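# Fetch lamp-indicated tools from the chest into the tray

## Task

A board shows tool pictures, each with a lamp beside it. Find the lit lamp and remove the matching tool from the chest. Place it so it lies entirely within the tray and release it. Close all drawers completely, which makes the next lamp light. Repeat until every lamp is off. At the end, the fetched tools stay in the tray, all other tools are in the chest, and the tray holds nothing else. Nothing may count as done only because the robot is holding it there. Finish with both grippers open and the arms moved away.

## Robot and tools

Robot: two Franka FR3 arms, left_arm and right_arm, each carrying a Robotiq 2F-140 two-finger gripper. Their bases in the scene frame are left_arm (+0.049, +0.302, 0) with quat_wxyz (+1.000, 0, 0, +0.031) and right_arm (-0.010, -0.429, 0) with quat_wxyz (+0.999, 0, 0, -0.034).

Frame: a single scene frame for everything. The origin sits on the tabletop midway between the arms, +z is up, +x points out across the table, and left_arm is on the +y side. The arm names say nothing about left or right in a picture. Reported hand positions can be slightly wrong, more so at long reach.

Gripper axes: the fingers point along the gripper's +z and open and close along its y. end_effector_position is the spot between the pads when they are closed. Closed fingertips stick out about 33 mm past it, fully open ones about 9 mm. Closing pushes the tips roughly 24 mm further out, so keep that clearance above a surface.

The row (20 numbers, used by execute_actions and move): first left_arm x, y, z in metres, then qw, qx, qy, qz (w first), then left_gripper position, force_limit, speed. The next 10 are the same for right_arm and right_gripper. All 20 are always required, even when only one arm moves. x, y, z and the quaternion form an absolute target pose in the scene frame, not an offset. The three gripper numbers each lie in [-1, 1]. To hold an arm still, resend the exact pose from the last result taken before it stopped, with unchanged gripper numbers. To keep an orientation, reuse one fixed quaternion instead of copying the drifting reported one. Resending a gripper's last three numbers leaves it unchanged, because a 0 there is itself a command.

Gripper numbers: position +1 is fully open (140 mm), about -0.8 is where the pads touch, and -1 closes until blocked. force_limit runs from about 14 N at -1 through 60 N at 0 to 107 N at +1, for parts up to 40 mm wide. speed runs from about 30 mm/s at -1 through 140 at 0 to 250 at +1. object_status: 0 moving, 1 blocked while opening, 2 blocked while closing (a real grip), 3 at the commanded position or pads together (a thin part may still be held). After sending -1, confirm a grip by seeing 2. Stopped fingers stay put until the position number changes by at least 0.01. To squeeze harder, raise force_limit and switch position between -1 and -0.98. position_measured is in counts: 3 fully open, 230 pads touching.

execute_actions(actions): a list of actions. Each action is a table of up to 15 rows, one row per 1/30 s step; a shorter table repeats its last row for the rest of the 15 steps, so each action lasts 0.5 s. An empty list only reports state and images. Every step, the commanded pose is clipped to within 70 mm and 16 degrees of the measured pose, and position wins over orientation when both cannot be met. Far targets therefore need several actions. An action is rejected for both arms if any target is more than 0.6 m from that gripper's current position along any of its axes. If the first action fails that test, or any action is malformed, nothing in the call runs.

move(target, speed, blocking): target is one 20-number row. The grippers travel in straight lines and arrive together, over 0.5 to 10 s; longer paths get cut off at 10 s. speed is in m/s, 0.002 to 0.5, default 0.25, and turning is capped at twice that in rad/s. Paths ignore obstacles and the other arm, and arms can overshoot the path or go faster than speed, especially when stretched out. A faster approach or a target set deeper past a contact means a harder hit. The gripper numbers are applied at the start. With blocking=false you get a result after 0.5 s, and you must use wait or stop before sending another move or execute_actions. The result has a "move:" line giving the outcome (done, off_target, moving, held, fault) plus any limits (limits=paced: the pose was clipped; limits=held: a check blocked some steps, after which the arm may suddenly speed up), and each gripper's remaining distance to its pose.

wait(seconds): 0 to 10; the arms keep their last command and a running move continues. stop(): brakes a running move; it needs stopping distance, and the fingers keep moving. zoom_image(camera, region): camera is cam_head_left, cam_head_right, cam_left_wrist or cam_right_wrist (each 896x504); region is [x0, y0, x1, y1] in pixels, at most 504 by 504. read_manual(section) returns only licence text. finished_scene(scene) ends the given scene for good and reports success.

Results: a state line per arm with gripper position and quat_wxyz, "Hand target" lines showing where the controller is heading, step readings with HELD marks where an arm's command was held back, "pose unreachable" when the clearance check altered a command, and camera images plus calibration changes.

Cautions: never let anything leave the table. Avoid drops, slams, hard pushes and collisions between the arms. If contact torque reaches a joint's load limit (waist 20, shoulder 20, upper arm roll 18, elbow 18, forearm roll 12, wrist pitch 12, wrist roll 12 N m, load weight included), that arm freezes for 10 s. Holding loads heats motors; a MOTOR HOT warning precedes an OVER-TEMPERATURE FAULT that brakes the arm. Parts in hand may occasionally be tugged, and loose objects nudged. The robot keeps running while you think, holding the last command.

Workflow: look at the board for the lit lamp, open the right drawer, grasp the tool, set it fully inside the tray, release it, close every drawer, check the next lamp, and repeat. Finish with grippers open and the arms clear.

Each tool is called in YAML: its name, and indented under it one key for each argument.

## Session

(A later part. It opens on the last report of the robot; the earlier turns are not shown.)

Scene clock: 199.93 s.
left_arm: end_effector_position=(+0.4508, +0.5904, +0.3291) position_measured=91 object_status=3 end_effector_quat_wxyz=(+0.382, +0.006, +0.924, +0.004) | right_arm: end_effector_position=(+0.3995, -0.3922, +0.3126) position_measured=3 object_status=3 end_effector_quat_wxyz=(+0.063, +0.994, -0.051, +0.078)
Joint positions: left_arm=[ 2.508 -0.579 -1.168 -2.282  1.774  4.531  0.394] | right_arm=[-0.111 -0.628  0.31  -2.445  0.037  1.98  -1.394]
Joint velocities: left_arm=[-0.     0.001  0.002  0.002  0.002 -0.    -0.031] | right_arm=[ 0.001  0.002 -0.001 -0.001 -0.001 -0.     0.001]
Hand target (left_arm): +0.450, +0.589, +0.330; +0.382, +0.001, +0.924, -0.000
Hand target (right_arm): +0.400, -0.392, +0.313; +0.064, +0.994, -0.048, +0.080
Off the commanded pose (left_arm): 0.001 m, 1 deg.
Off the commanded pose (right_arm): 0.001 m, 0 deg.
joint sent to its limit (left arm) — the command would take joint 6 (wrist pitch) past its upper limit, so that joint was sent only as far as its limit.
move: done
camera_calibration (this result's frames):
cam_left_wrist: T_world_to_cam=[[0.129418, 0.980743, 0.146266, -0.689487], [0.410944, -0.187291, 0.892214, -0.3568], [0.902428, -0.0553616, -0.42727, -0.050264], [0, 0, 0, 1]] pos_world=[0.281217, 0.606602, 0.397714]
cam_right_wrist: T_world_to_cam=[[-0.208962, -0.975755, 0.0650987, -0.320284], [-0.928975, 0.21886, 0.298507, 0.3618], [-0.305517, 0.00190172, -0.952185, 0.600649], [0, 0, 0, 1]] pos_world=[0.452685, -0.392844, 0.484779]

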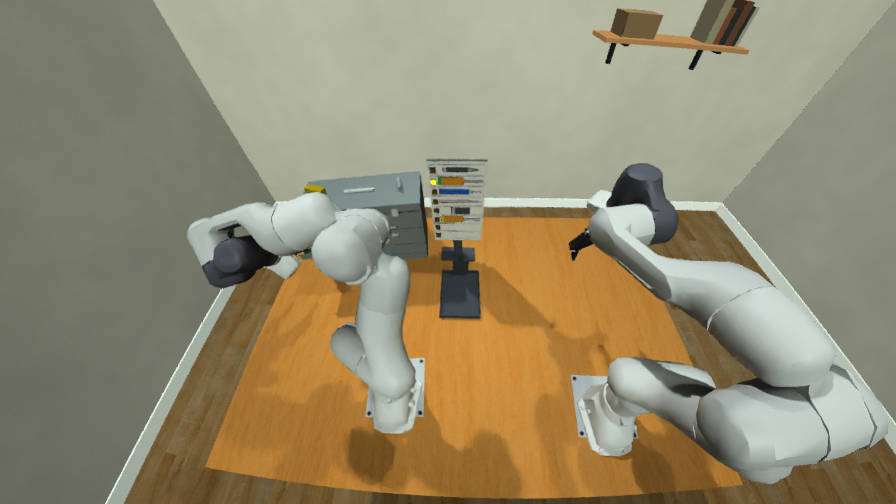

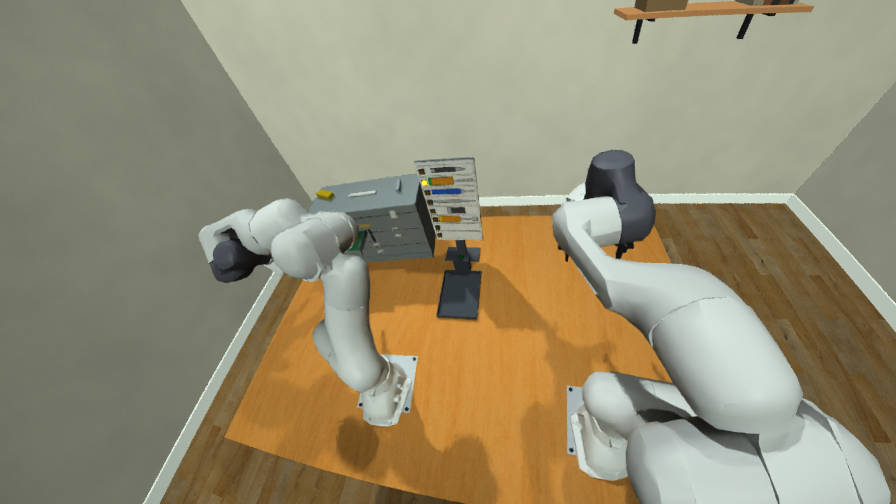

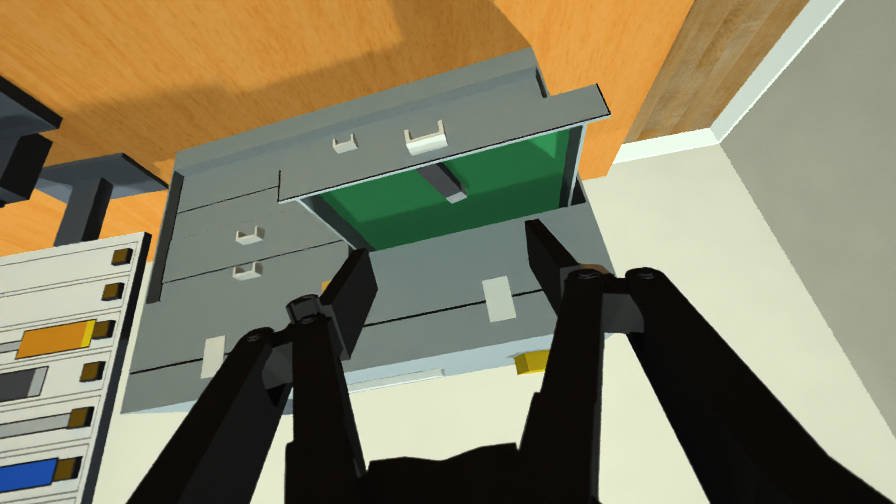

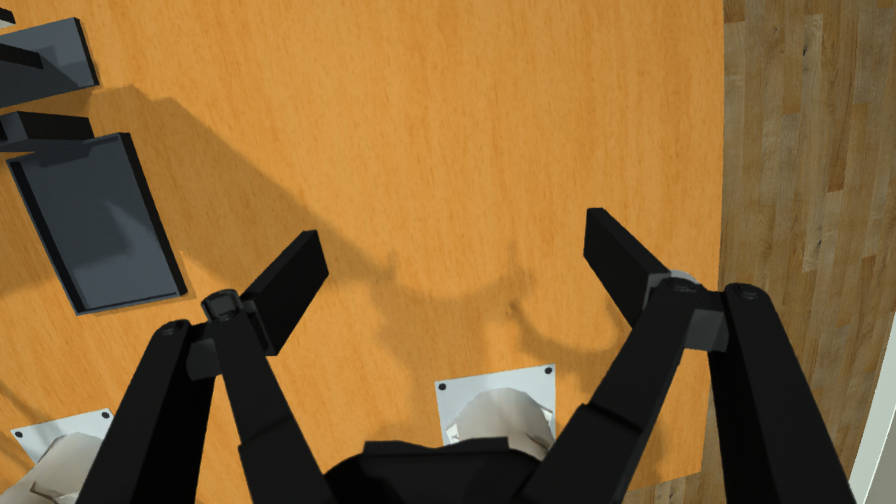

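Dark block. Close it and go to next handle.

move:
  target: [0.452,0.59,0.225,0.383,0,0.924,0,0.3,0.5,0,0.4,-0.392,0.313,0.064,0.994,-0.048,0.08,1,0,0]
  speed: 0.08

move:
  target: [0.452,0.59,0.225,0.383,0,0.924,0,-1,0.5,0,0.4,-0.392,0.313,0.064,0.994,-0.048,0.08,1,0,0]

move:
  target: [0.588,0.6,0.225,0.383,0,0.924,0,-1,0.5,0,0.4,-0.392,0.313,0.064,0.994,-0.048,0.08,1,0,0]
  speed: 0.08

move:
  target: [0.55,0.6,0.225,0.383,0,0.924,0,0.3,0.5,0,0.4,-0.392,0.313,0.064,0.994,-0.048,0.08,1,0,0]
  speed: 0.08

move:
  target: [0.55,0.6,0.197,0.383,0,0.924,0,0.3,0.5,0,0.4,-0.392,0.313,0.064,0.994,-0.048,0.08,1,0,0]
  speed: 0.08

move:
  target: [0.588,0.6,0.197,0.383,0,0.924,0,0.3,0.5,0,0.4,-0.392,0.313,0.064,0.994,-0.048,0.08,1,0,0]
  speed: 0.05

move:
  target: [0.588,0.6,0.197,0.383,0,0.924,0,-1,0.5,0,0.4,-0.392,0.313,0.064,0.994,-0.048,0.08,1,0,0]

Scene clock: 202.20 s.
left_arm: end_effector_position=(+0.4515, +0.5894, +0.2253) position_measured=91 object_status=3 end_effector_quat_wxyz=(+0.383, -0.005, +0.924, -0.004) | right_arm: end_effector_position=(+0.3995, -0.3922, +0.3126) position_measured=3 object_status=3 end_effector_quat_wxyz=(+0.063, +0.994, -0.051, +0.078)
Joint positions: left_arm=[ 2.688 -0.48  -1.458 -2.472  1.65   4.349  0.658] | right_arm=[-0.111 -0.628  0.31  -2.445  0.037  1.98  -1.394]
Joint velocities: left_arm=[ 0.001  0.002 -0.    -0.002 -0.003 -0.001  0.035] | right_arm=[-0.001  0.001 -0.     0.     0.    -0.001 -0.   ]
Hand target (left_arm): +0.452, +0.591, +0.225; +0.384, -0.000, +0.923, -0.000
Hand target (right_arm): +0.400, -0.392, +0.313; +0.064, +0.994, -0.048, +0.080
Off the commanded pose (left_arm): 0.001 m, 1 deg.
Off the commanded pose (right_arm): 0.001 m, 0 deg.
move: done
camera_calibration (this result's frames):
cam_left_wrist: T_world_to_cam=[[0.116489, 0.985348, 0.124574, -0.665409], [0.411754, -0.162053, 0.896771, -0.280902], [0.903819, -0.0531703, -0.424599, -0.0978891], [0, 0, 0, 1]] pos_world=[0.28165, 0.604934, 0.293234]
cam_right_wrist: T_world_to_cam=[[-0.208948, -0.975757, 0.0651065, -0.320291], [-0.928977, 0.218849, 0.298508, 0.361794], [-0.30552, 0.00189044, -0.952184, 0.600641], [0, 0, 0, 1]] pos_world=[0.452682, -0.39284, 0.484775]

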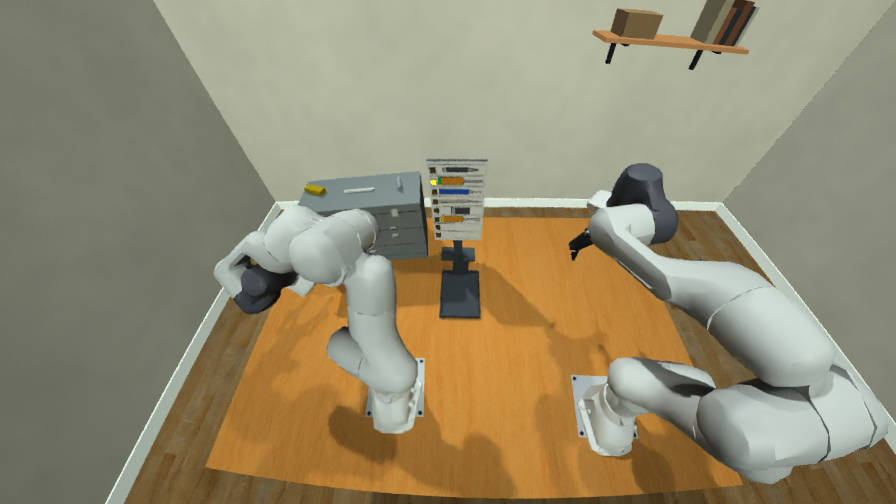

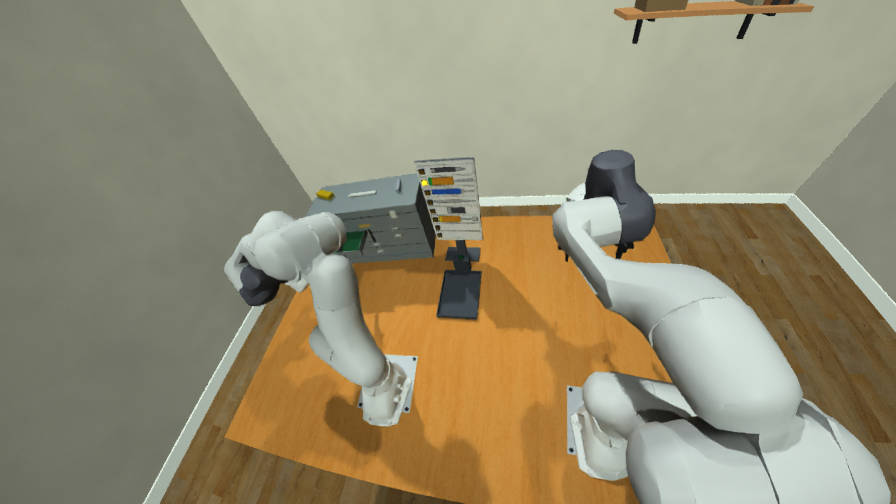

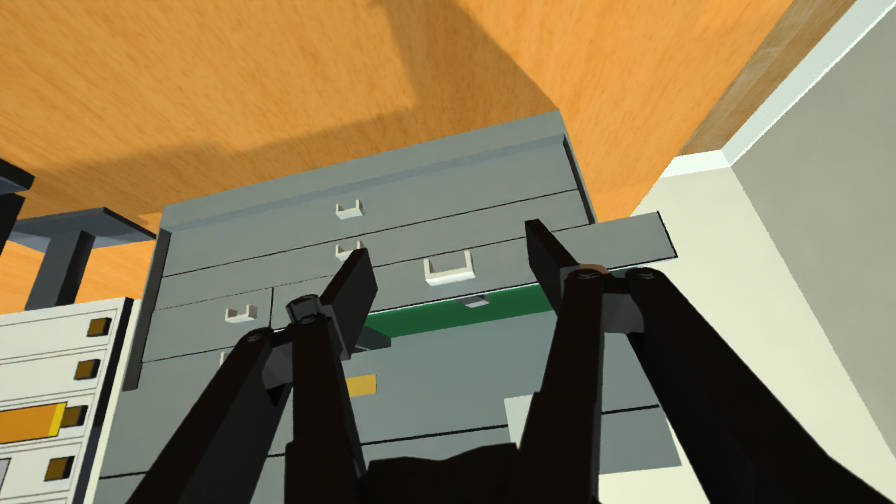

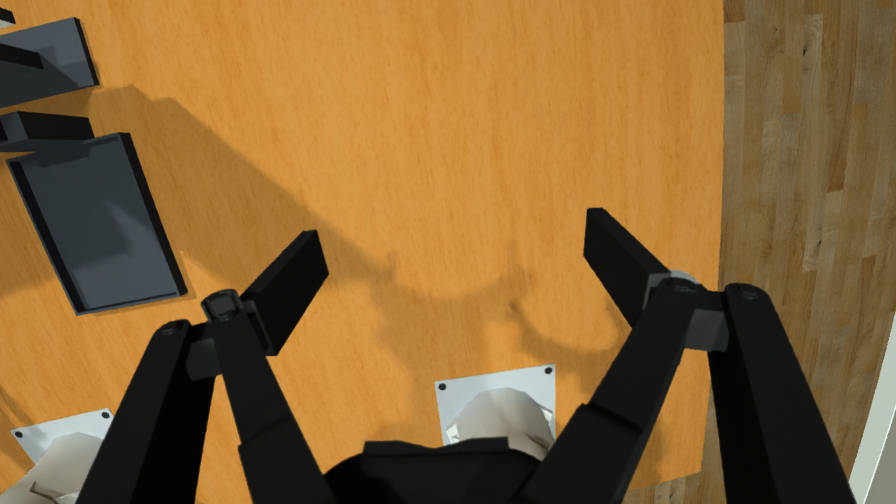

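Scene clock: 202.90 s.
left_arm: end_effector_position=(+0.4519, +0.5883, +0.2255) position_measured=195 object_status=2 end_effector_quat_wxyz=(+0.383, -0.003, +0.924, -0.004) | right_arm: end_effector_position=(+0.3995, -0.3922, +0.3126) position_measured=3 object_status=3 end_effector_quat_wxyz=(+0.063, +0.994, -0.051, +0.078)
Joint positions: left_arm=[ 2.686 -0.48  -1.458 -2.473  1.65   4.35   0.661] | right_arm=[-0.111 -0.628  0.31  -2.445  0.037  1.98  -1.394]
Joint velocities: left_arm=[ 0.001 -0.001  0.001  0.    -0.002 -0.     0.002] | right_arm=[ 0.    -0.001  0.001  0.     0.001 -0.    -0.001]
Hand target (left_arm): +0.452, +0.590, +0.225; +0.383, +0.000, +0.924, -0.000
Hand target (right_arm): +0.400, -0.392, +0.313; +0.064, +0.994, -0.048, +0.080
Off the commanded pose (left_arm): 0.002 m, 1 deg.
Off the commanded pose (right_arm): 0.001 m, 0 deg.
move: done
camera_calibration (this result's frames):
cam_left_wrist: T_world_to_cam=[[0.119855, 0.984914, 0.124815, -0.665709], [0.410173, -0.163615, 0.897211, -0.279908], [0.904098, -0.0563399, -0.423596, -0.0967347], [0, 0, 0, 1]] pos_world=[0.282057, 0.604419, 0.29325]
cam_right_wrist: T_world_to_cam=[[-0.208945, -0.975758, 0.0651088, -0.320293], [-0.928977, 0.218846, 0.29851, 0.361793], [-0.305522, 0.00188751, -0.952183, 0.600639], [0, 0, 0, 1]] pos_world=[0.452682, -0.392838, 0.484773]

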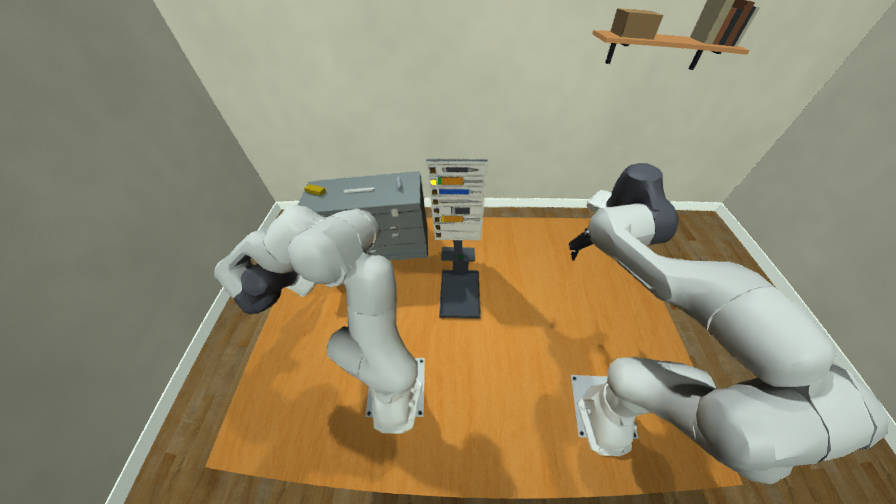

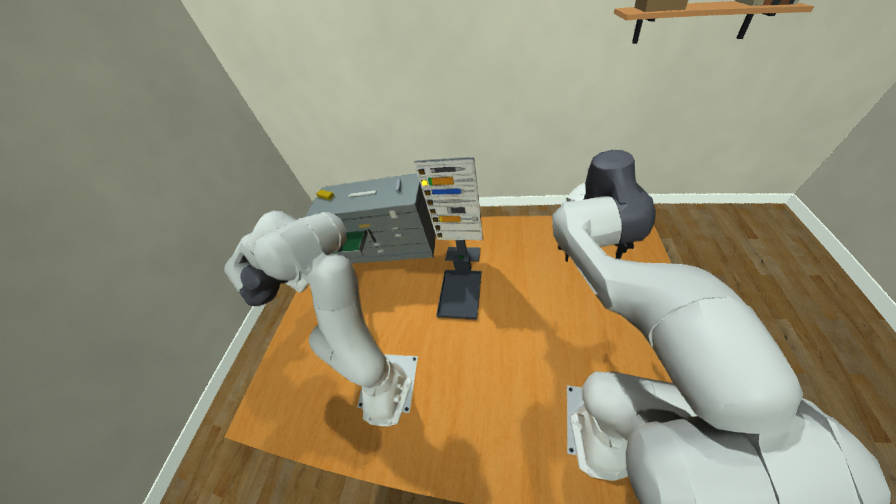

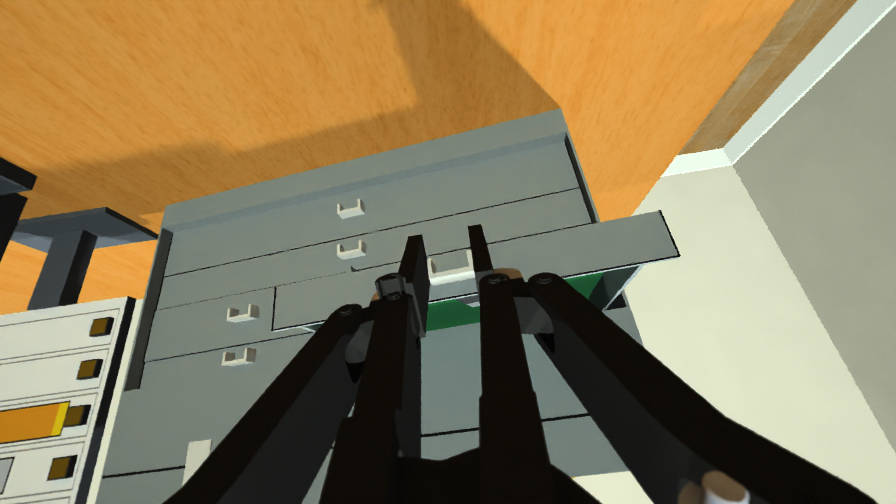

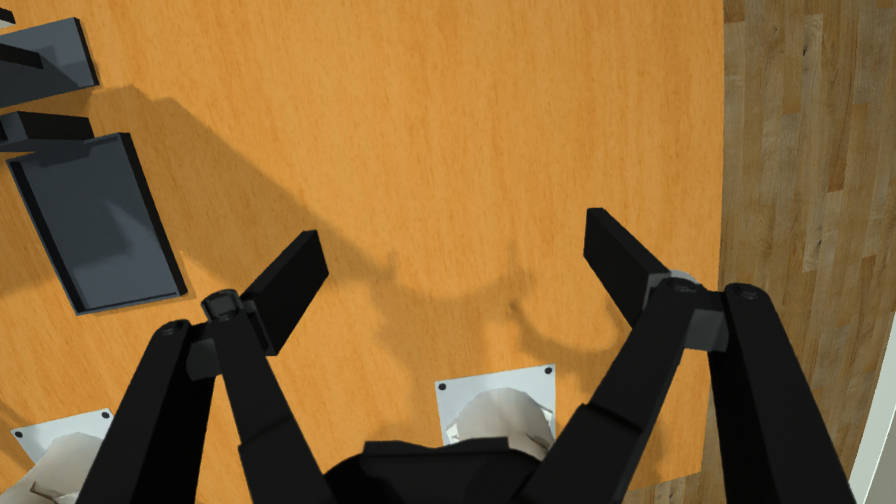

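Scene clock: 205.07 s.
left_arm: end_effector_position=(+0.5831, +0.5994, +0.2228) position_measured=195 object_status=2 end_effector_quat_wxyz=(+0.377, +0.001, +0.926, +0.015) | right_arm: end_effector_position=(+0.3995, -0.3922, +0.3126) position_measured=3 object_status=3 end_effector_quat_wxyz=(+0.063, +0.994, -0.051, +0.078)
Joint positions: left_arm=[ 2.728 -0.844 -1.62  -2.157  1.384  4.454  0.364] | right_arm=[-0.111 -0.628  0.31  -2.445  0.037  1.98  -1.394]
Joint velocities: left_arm=[ 0.001 -0.177  0.066  0.017 -0.096  0.157 -0.065] | right_arm=[ 0.     0.001 -0.001 -0.001  0.    -0.    -0.   ]
Hand target (left_arm): +0.587, +0.598, +0.223; +0.380, -0.004, +0.925, +0.011
Hand target (right_arm): +0.400, -0.392, +0.313; +0.064, +0.994, -0.048, +0.080
Off the commanded pose (left_arm): 0.005 m, 2 deg.
Off the commanded pose (right_arm): 0.001 m, 0 deg.
joint sent to its limit (left arm) — the command would take joint 1 (waist) past its upper limit, so that joint was sent only as far as its limit.
move: off_target (left_arm)
camera_calibration (this result's frames):
cam_left_wrist: T_world_to_cam=[[0.113768, 0.980378, 0.160981, -0.693853], [0.423592, -0.194433, 0.884741, -0.316107], [0.898681, -0.0324646, -0.4374, -0.2239], [0, 0, 0, 1]] pos_world=[0.414054, 0.611508, 0.293436]
cam_right_wrist: T_world_to_cam=[[-0.208938, -0.975759, 0.0651127, -0.320296], [-0.928979, 0.21884, 0.298509, 0.36179], [-0.305522, 0.00188149, -0.952183, 0.600635], [0, 0, 0, 1]] pos_world=[0.45268, -0.392836, 0.484772]

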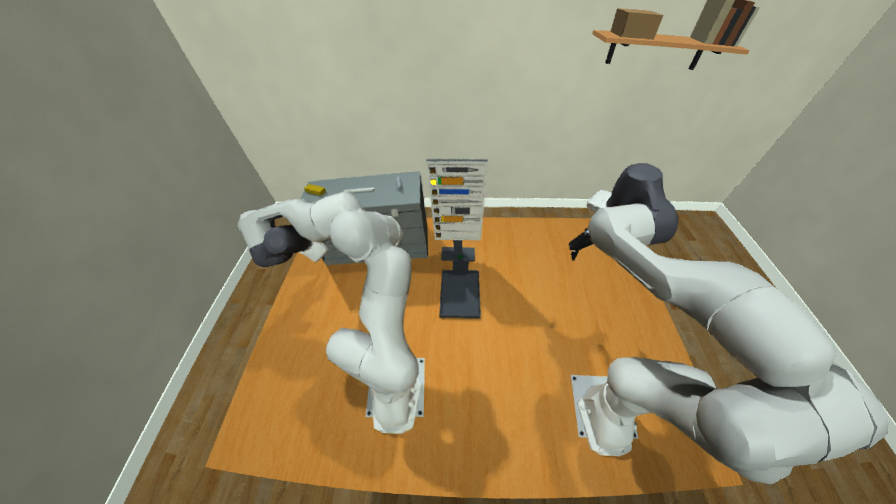

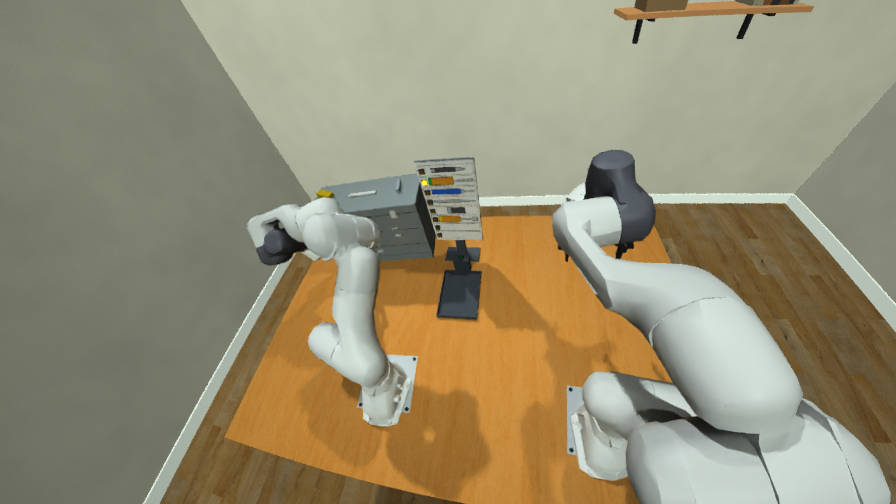

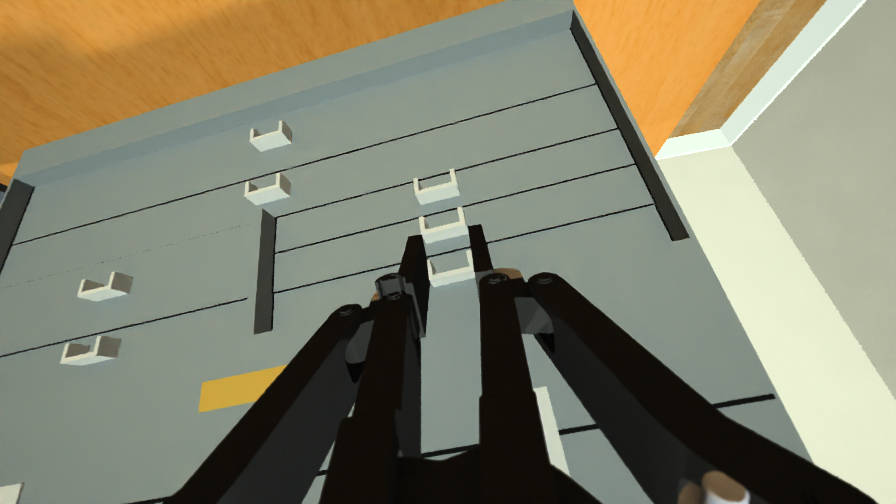

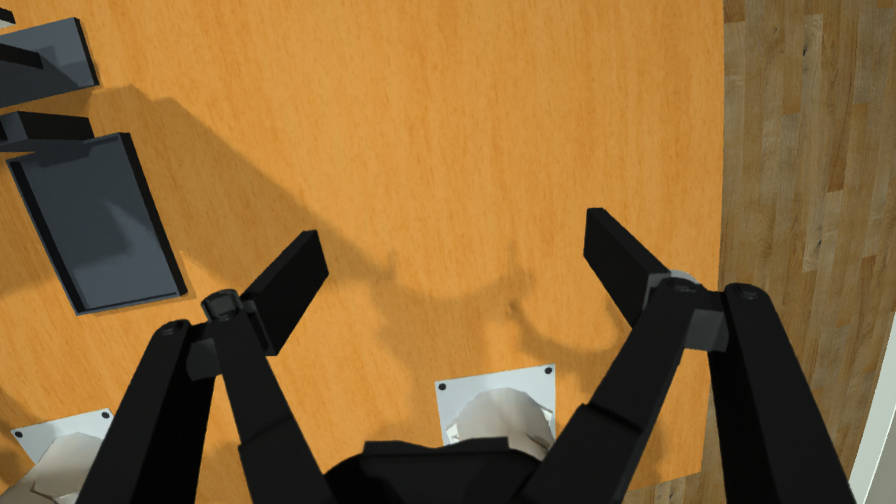

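Scene clock: 205.93 s.
left_arm: end_effector_position=(+0.5520, +0.6009, +0.2254) position_measured=91 object_status=3 end_effector_quat_wxyz=(+0.382, -0.011, +0.924, +0.008) | right_arm: end_effector_position=(+0.3995, -0.3922, +0.3126) position_measured=3 object_status=3 end_effector_quat_wxyz=(+0.063, +0.994, -0.051, +0.078)
Joint positions: left_arm=[ 2.728 -0.839 -1.577 -2.241  1.386  4.509  0.417] | right_arm=[-0.111 -0.628  0.31  -2.445  0.037  1.98  -1.394]
Joint velocities: left_arm=[-0.     0.007 -0.001 -0.001  0.004  0.006  0.035] | right_arm=[-0.001  0.     0.001 -0.001 -0.001  0.    -0.001]
Hand target (left_arm): +0.550, +0.600, +0.226; +0.382, -0.004, +0.924, +0.008
Hand target (right_arm): +0.400, -0.392, +0.313; +0.064, +0.994, -0.048, +0.080
Off the commanded pose (left_arm): 0.002 m, 2 deg.
Off the commanded pose (right_arm): 0.001 m, 0 deg.
joint sent to its limit (left arm) — the command would take joint 1 (waist) past its upper limit, so that joint was sent only as far as its limit.
move: done
camera_calibration (this result's frames):
cam_left_wrist: T_world_to_cam=[[0.0965131, 0.985337, 0.140701, -0.681051], [0.416183, -0.168361, 0.893558, -0.318429], [0.904144, -0.0276825, -0.42633, -0.203149], [0, 0, 0, 1]] pos_world=[0.381931, 0.61183, 0.293751]
cam_right_wrist: T_world_to_cam=[[-0.208932, -0.97576, 0.0651158, -0.320298], [-0.92898, 0.218836, 0.298509, 0.361788], [-0.305523, 0.00187684, -0.952183, 0.600631], [0, 0, 0, 1]] pos_world=[0.45268, -0.392834, 0.484771]

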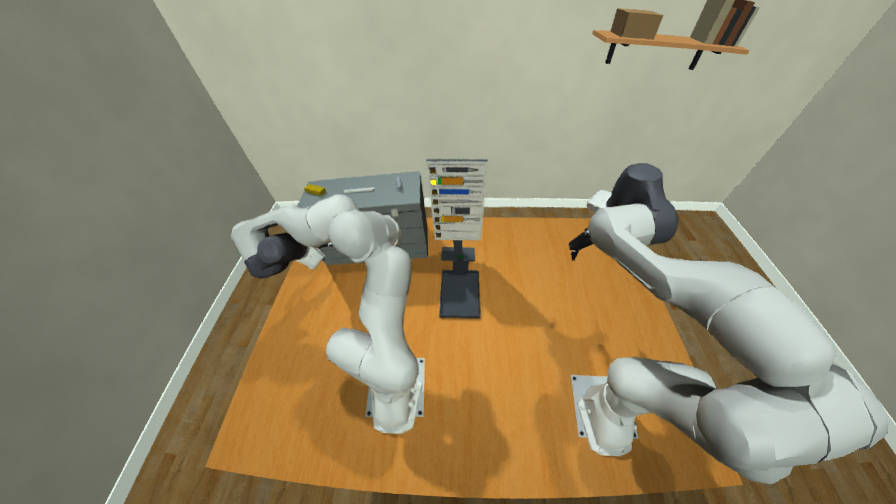

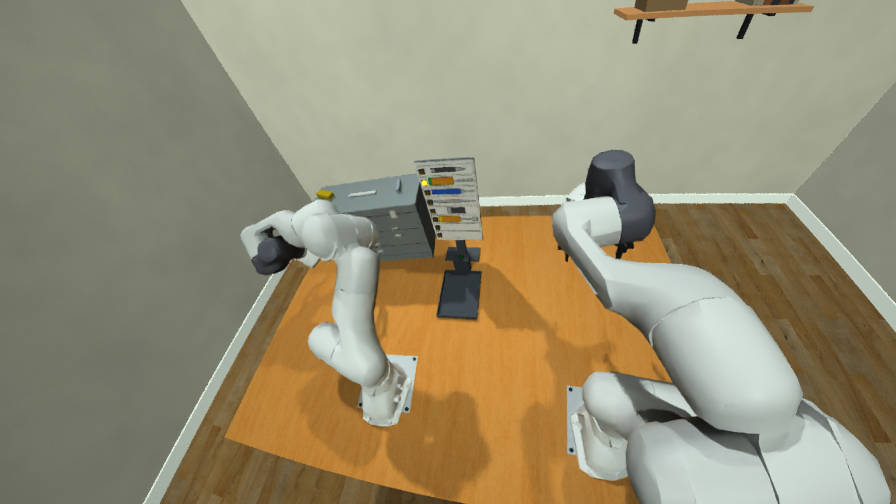

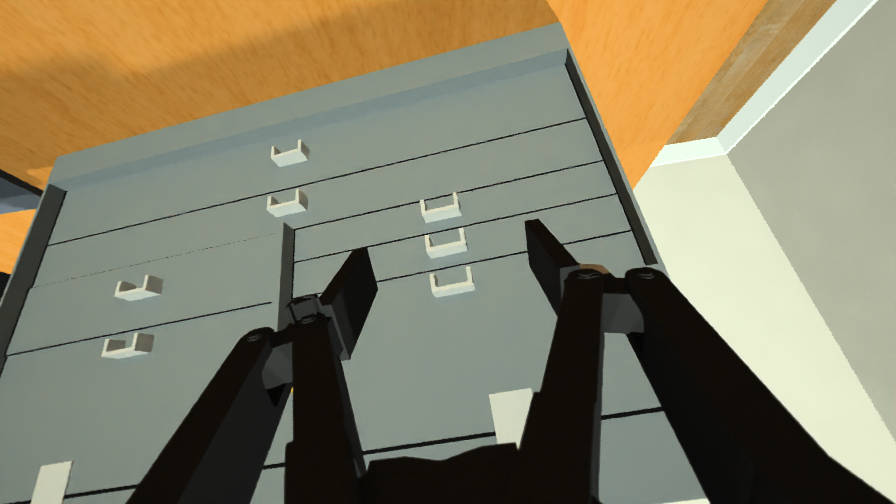

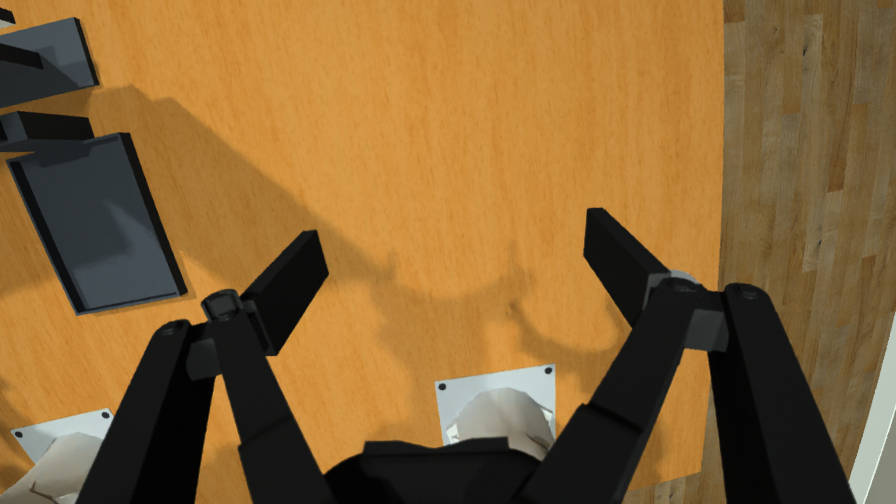

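Scene clock: 206.77 s.
left_arm: end_effector_position=(+0.5494, +0.5995, +0.1958) position_measured=91 object_status=3 end_effector_quat_wxyz=(+0.376, -0.012, +0.926, +0.016) | right_arm: end_effector_position=(+0.3995, -0.3922, +0.3126) position_measured=3 object_status=3 end_effector_quat_wxyz=(+0.063, +0.994, -0.051, +0.078)
Joint positions: left_arm=[ 2.728 -0.915 -1.604 -2.29   1.307  4.526  0.464] | right_arm=[-0.111 -0.628  0.31  -2.445  0.037  1.98  -1.394]
Joint velocities: left_arm=[-0.001 -0.006  0.    -0.001 -0.02   0.025  0.023] | right_arm=[ 0.     0.001  0.     0.     0.    -0.001 -0.001]
Hand target (left_arm): +0.550, +0.599, +0.198; +0.379, -0.007, +0.925, +0.018
Hand target (right_arm): +0.400, -0.392, +0.313; +0.064, +0.994, -0.048, +0.080
Off the commanded pose (left_arm): 0.001 m, 3 deg.
Off the commanded pose (right_arm): 0.001 m, 0 deg.
joint sent to its limit (left arm) — the command would take joint 1 (waist) past its upper limit and joint 6 (wrist pitch) past its upper limit, so those joints were sent only as far as their limits.
move: off_target (left_arm)
camera_calibration (this result's frames):
cam_left_wrist: T_world_to_cam=[[0.089123, 0.984035, 0.15405, -0.673042], [0.430151, -0.177525, 0.88513, -0.291694], [0.898347, -0.0126207, -0.439105, -0.216804], [0, 0, 0, 1]] pos_world=[0.380221, 0.607778, 0.266669]
cam_right_wrist: T_world_to_cam=[[-0.208928, -0.975761, 0.0651178, -0.3203], [-0.92898, 0.218833, 0.298509, 0.361787], [-0.305523, 0.00187379, -0.952183, 0.600629], [0, 0, 0, 1]] pos_world=[0.452679, -0.392833, 0.48477]

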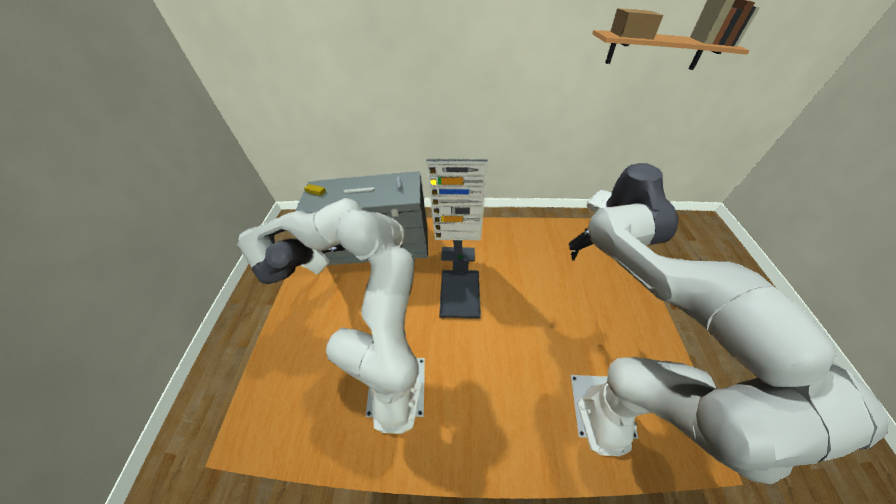

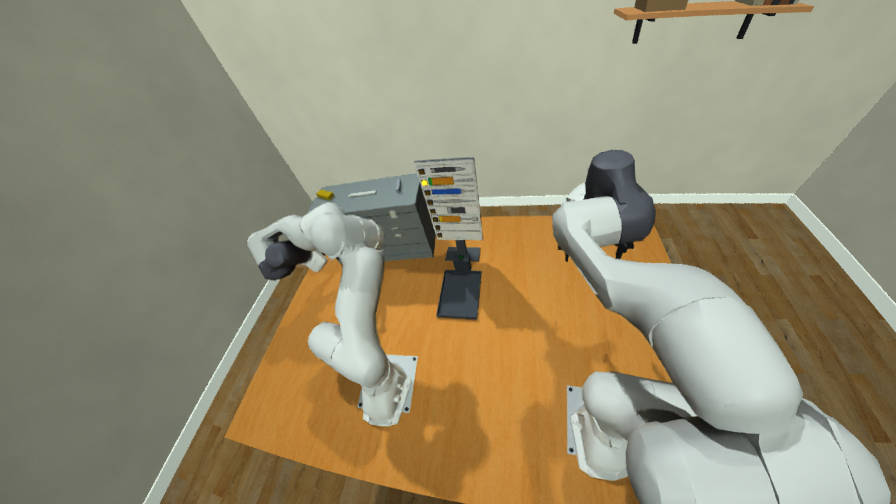

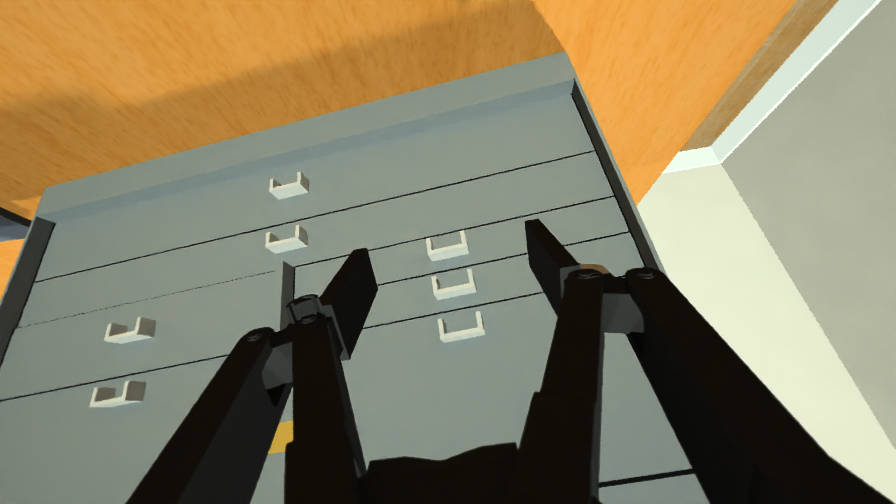

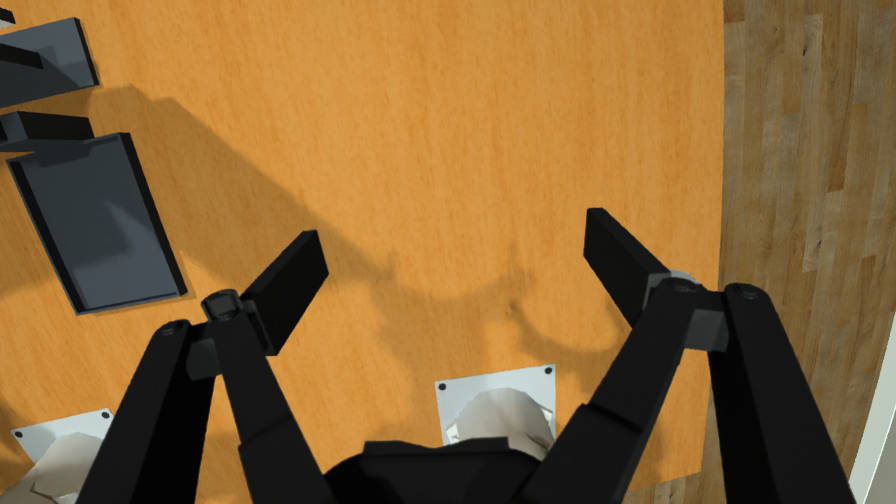

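Scene clock: 207.93 s.
left_arm: end_effector_position=(+0.5858, +0.5998, +0.1961) position_measured=91 object_status=3 end_effector_quat_wxyz=(+0.378, -0.001, +0.926, +0.023) | right_arm: end_effector_position=(+0.3995, -0.3922, +0.3126) position_measured=3 object_status=3 end_effector_quat_wxyz=(+0.063, +0.994, -0.051, +0.078)
Joint positions: left_arm=[ 2.728 -0.989 -1.618 -2.19   1.254  4.53   0.387] | right_arm=[-0.111 -0.628  0.31  -2.445  0.037  1.98  -1.394]
Joint velocities: left_arm=[-0.001 -0.001  0.    -0.    -0.003 -0.    -0.034] | right_arm=[ 0.001  0.    -0.001  0.001  0.001 -0.    -0.001]
Hand target (left_arm): +0.588, +0.599, +0.197; +0.380, -0.007, +0.925, +0.019
Hand target (right_arm): +0.400, -0.392, +0.313; +0.064, +0.994, -0.048, +0.080
Off the commanded pose (left_arm): 0.002 m, 3 deg.
Off the commanded pose (right_arm): 0.001 m, 0 deg.
joint sent to its limit (left arm) — the command would take joint 1 (waist) past its upper limit and joint 6 (wrist pitch) past its upper limit, so those joints were sent only as far as their limits.
move: off_target (left_arm)
camera_calibration (this result's frames):
cam_left_wrist: T_world_to_cam=[[0.104064, 0.979232, 0.173996, -0.686443], [0.424002, -0.201931, 0.882862, -0.288945], [0.899663, -0.0180997, -0.43621, -0.247414], [0, 0, 0, 1]] pos_world=[0.416536, 0.609362, 0.266612]
cam_right_wrist: T_world_to_cam=[[-0.208922, -0.975762, 0.0651211, -0.320303], [-0.928982, 0.218828, 0.298509, 0.361784], [-0.305524, 0.00186888, -0.952183, 0.600626], [0, 0, 0, 1]] pos_world=[0.452678, -0.39283, 0.484768]

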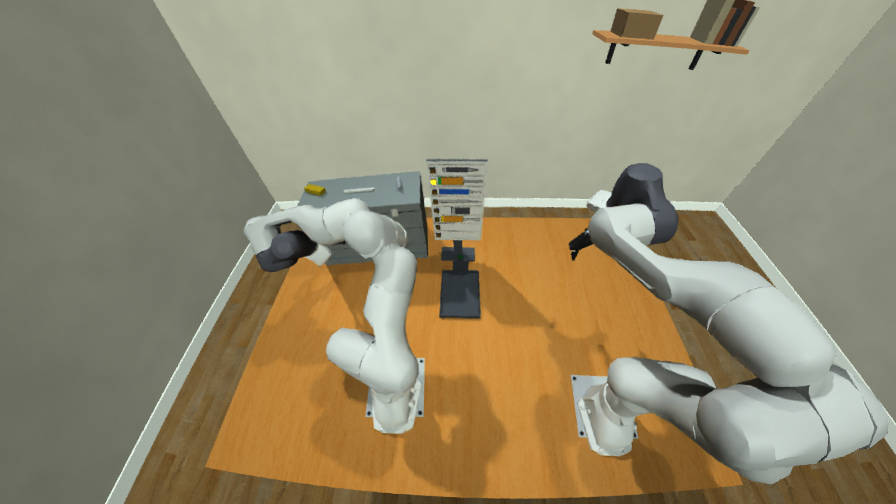

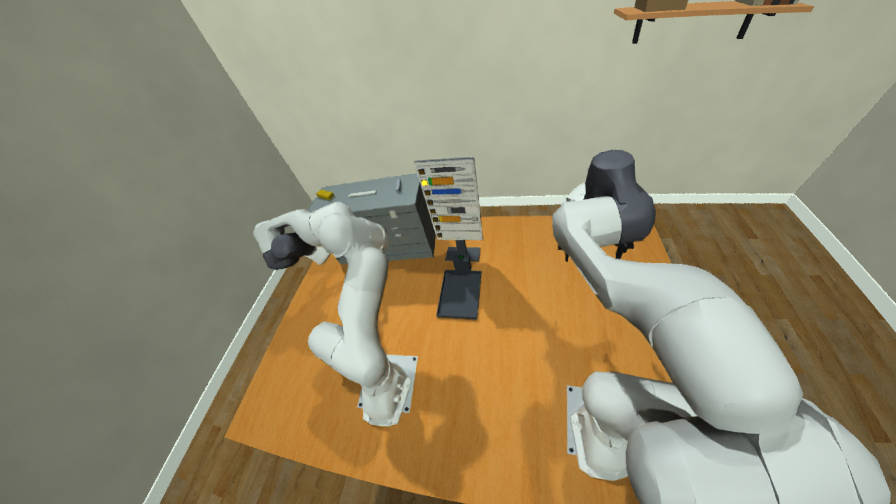

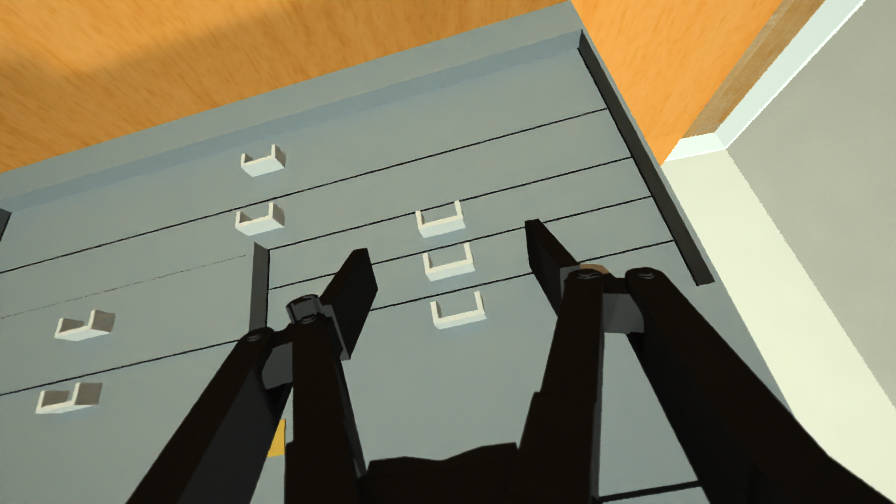

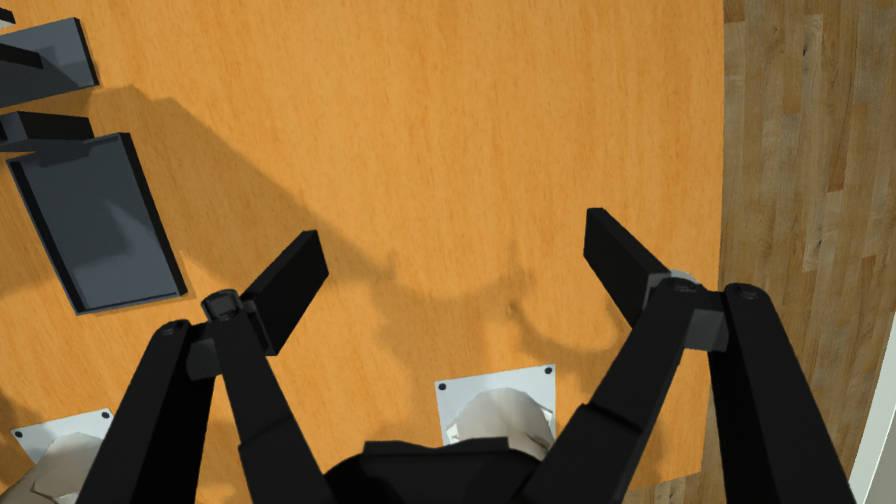

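Scene clock: 208.63 s.
left_arm: end_effector_position=(+0.5848, +0.5993, +0.1960) position_measured=195 object_status=2 end_effector_quat_wxyz=(+0.377, -0.007, +0.926, +0.019) | right_arm: end_effector_position=(+0.3995, -0.3922, +0.3126) position_measured=3 object_status=3 end_effector_quat_wxyz=(+0.063, +0.994, -0.051, +0.078)
Joint positions: left_arm=[ 2.728 -0.99  -1.617 -2.192  1.255  4.533  0.374] | right_arm=[-0.111 -0.628  0.31  -2.445  0.037  1.98  -1.394]
Joint velocities: left_arm=[-0.001 -0.    -0.001 -0.     0.     0.    -0.009] | right_arm=[-0.    -0.     0.    -0.    -0.001 -0.001 -0.001]
Hand target (left_arm): +0.588, +0.599, +0.197; +0.380, -0.008, +0.925, +0.019
Hand target (right_arm): +0.400, -0.392, +0.313; +0.064, +0.994, -0.048, +0.080
Off the commanded pose (left_arm): 0.003 m, 2 deg.
Off the commanded pose (right_arm): 0.001 m, 0 deg.
joint sent to its limit (left arm) — the command would take joint 1 (waist) past its upper limit and joint 6 (wrist pitch) past its upper limit, so those joints were sent only as far as their limits.
move: done
camera_calibration (this result's frames):
cam_left_wrist: T_world_to_cam=[[0.0958241, 0.981858, 0.163624, -0.680605], [0.426243, -0.189022, 0.88464, -0.297868], [0.899519, -0.0150261, -0.436623, -0.24828], [0, 0, 0, 1]] pos_world=[0.415515, 0.608223, 0.266465]
cam_right_wrist: T_world_to_cam=[[-0.208918, -0.975762, 0.0651238, -0.320305], [-0.928982, 0.218825, 0.298509, 0.361783], [-0.305524, 0.00186489, -0.952182, 0.600624], [0, 0, 0, 1]] pos_world=[0.452678, -0.392829, 0.484768]

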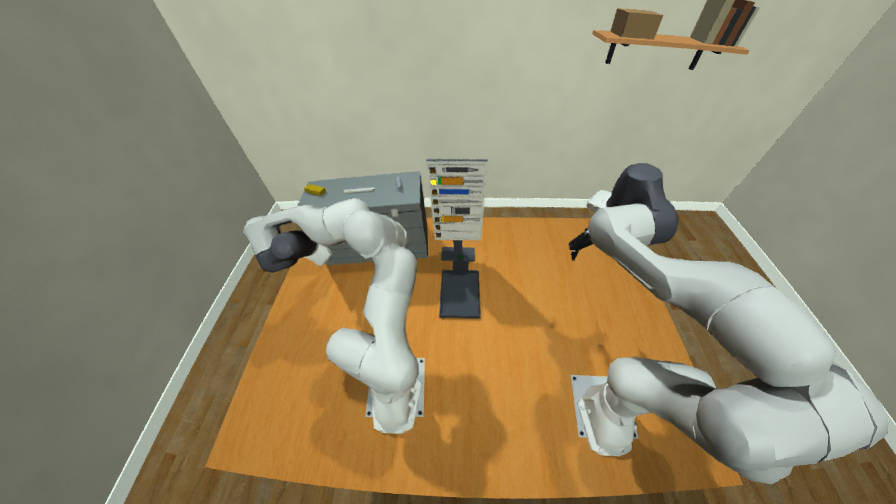

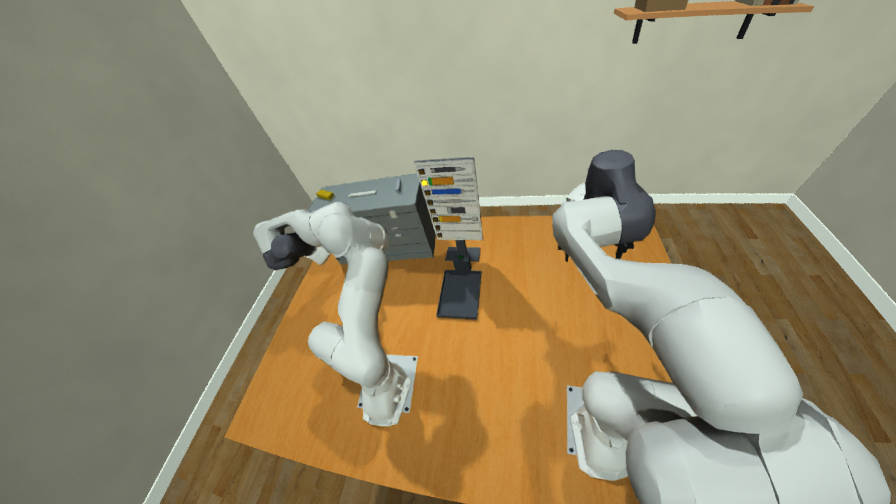

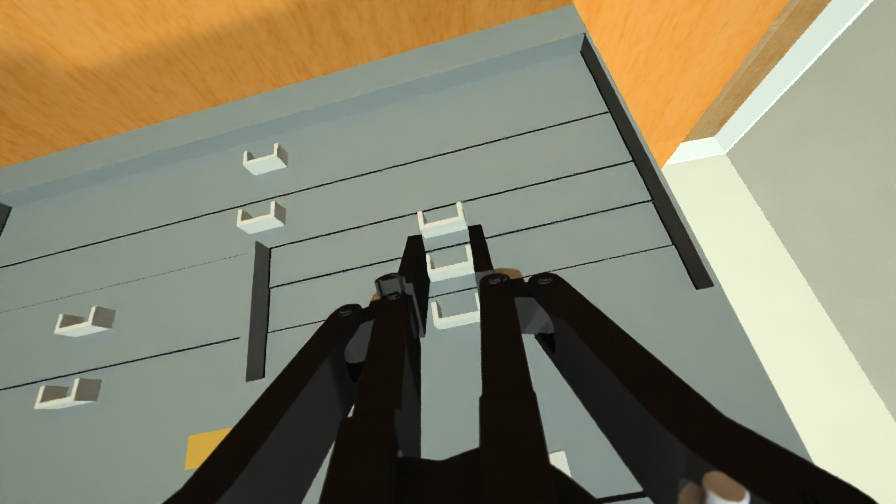

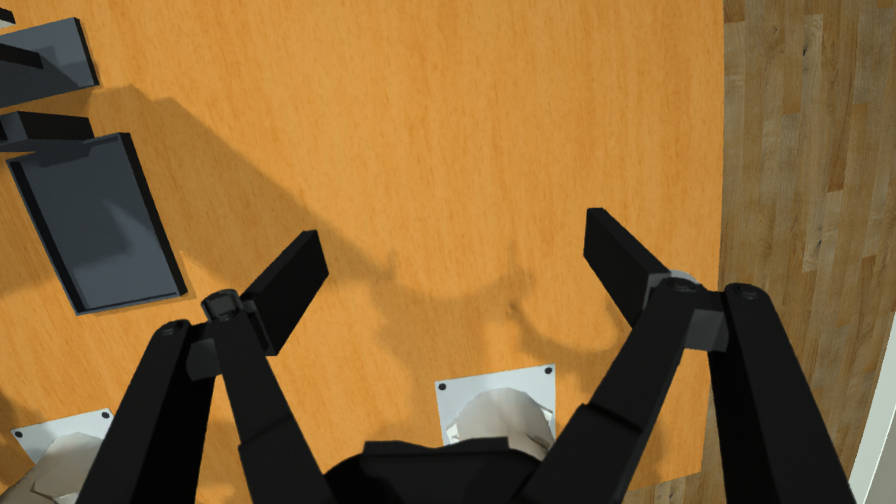

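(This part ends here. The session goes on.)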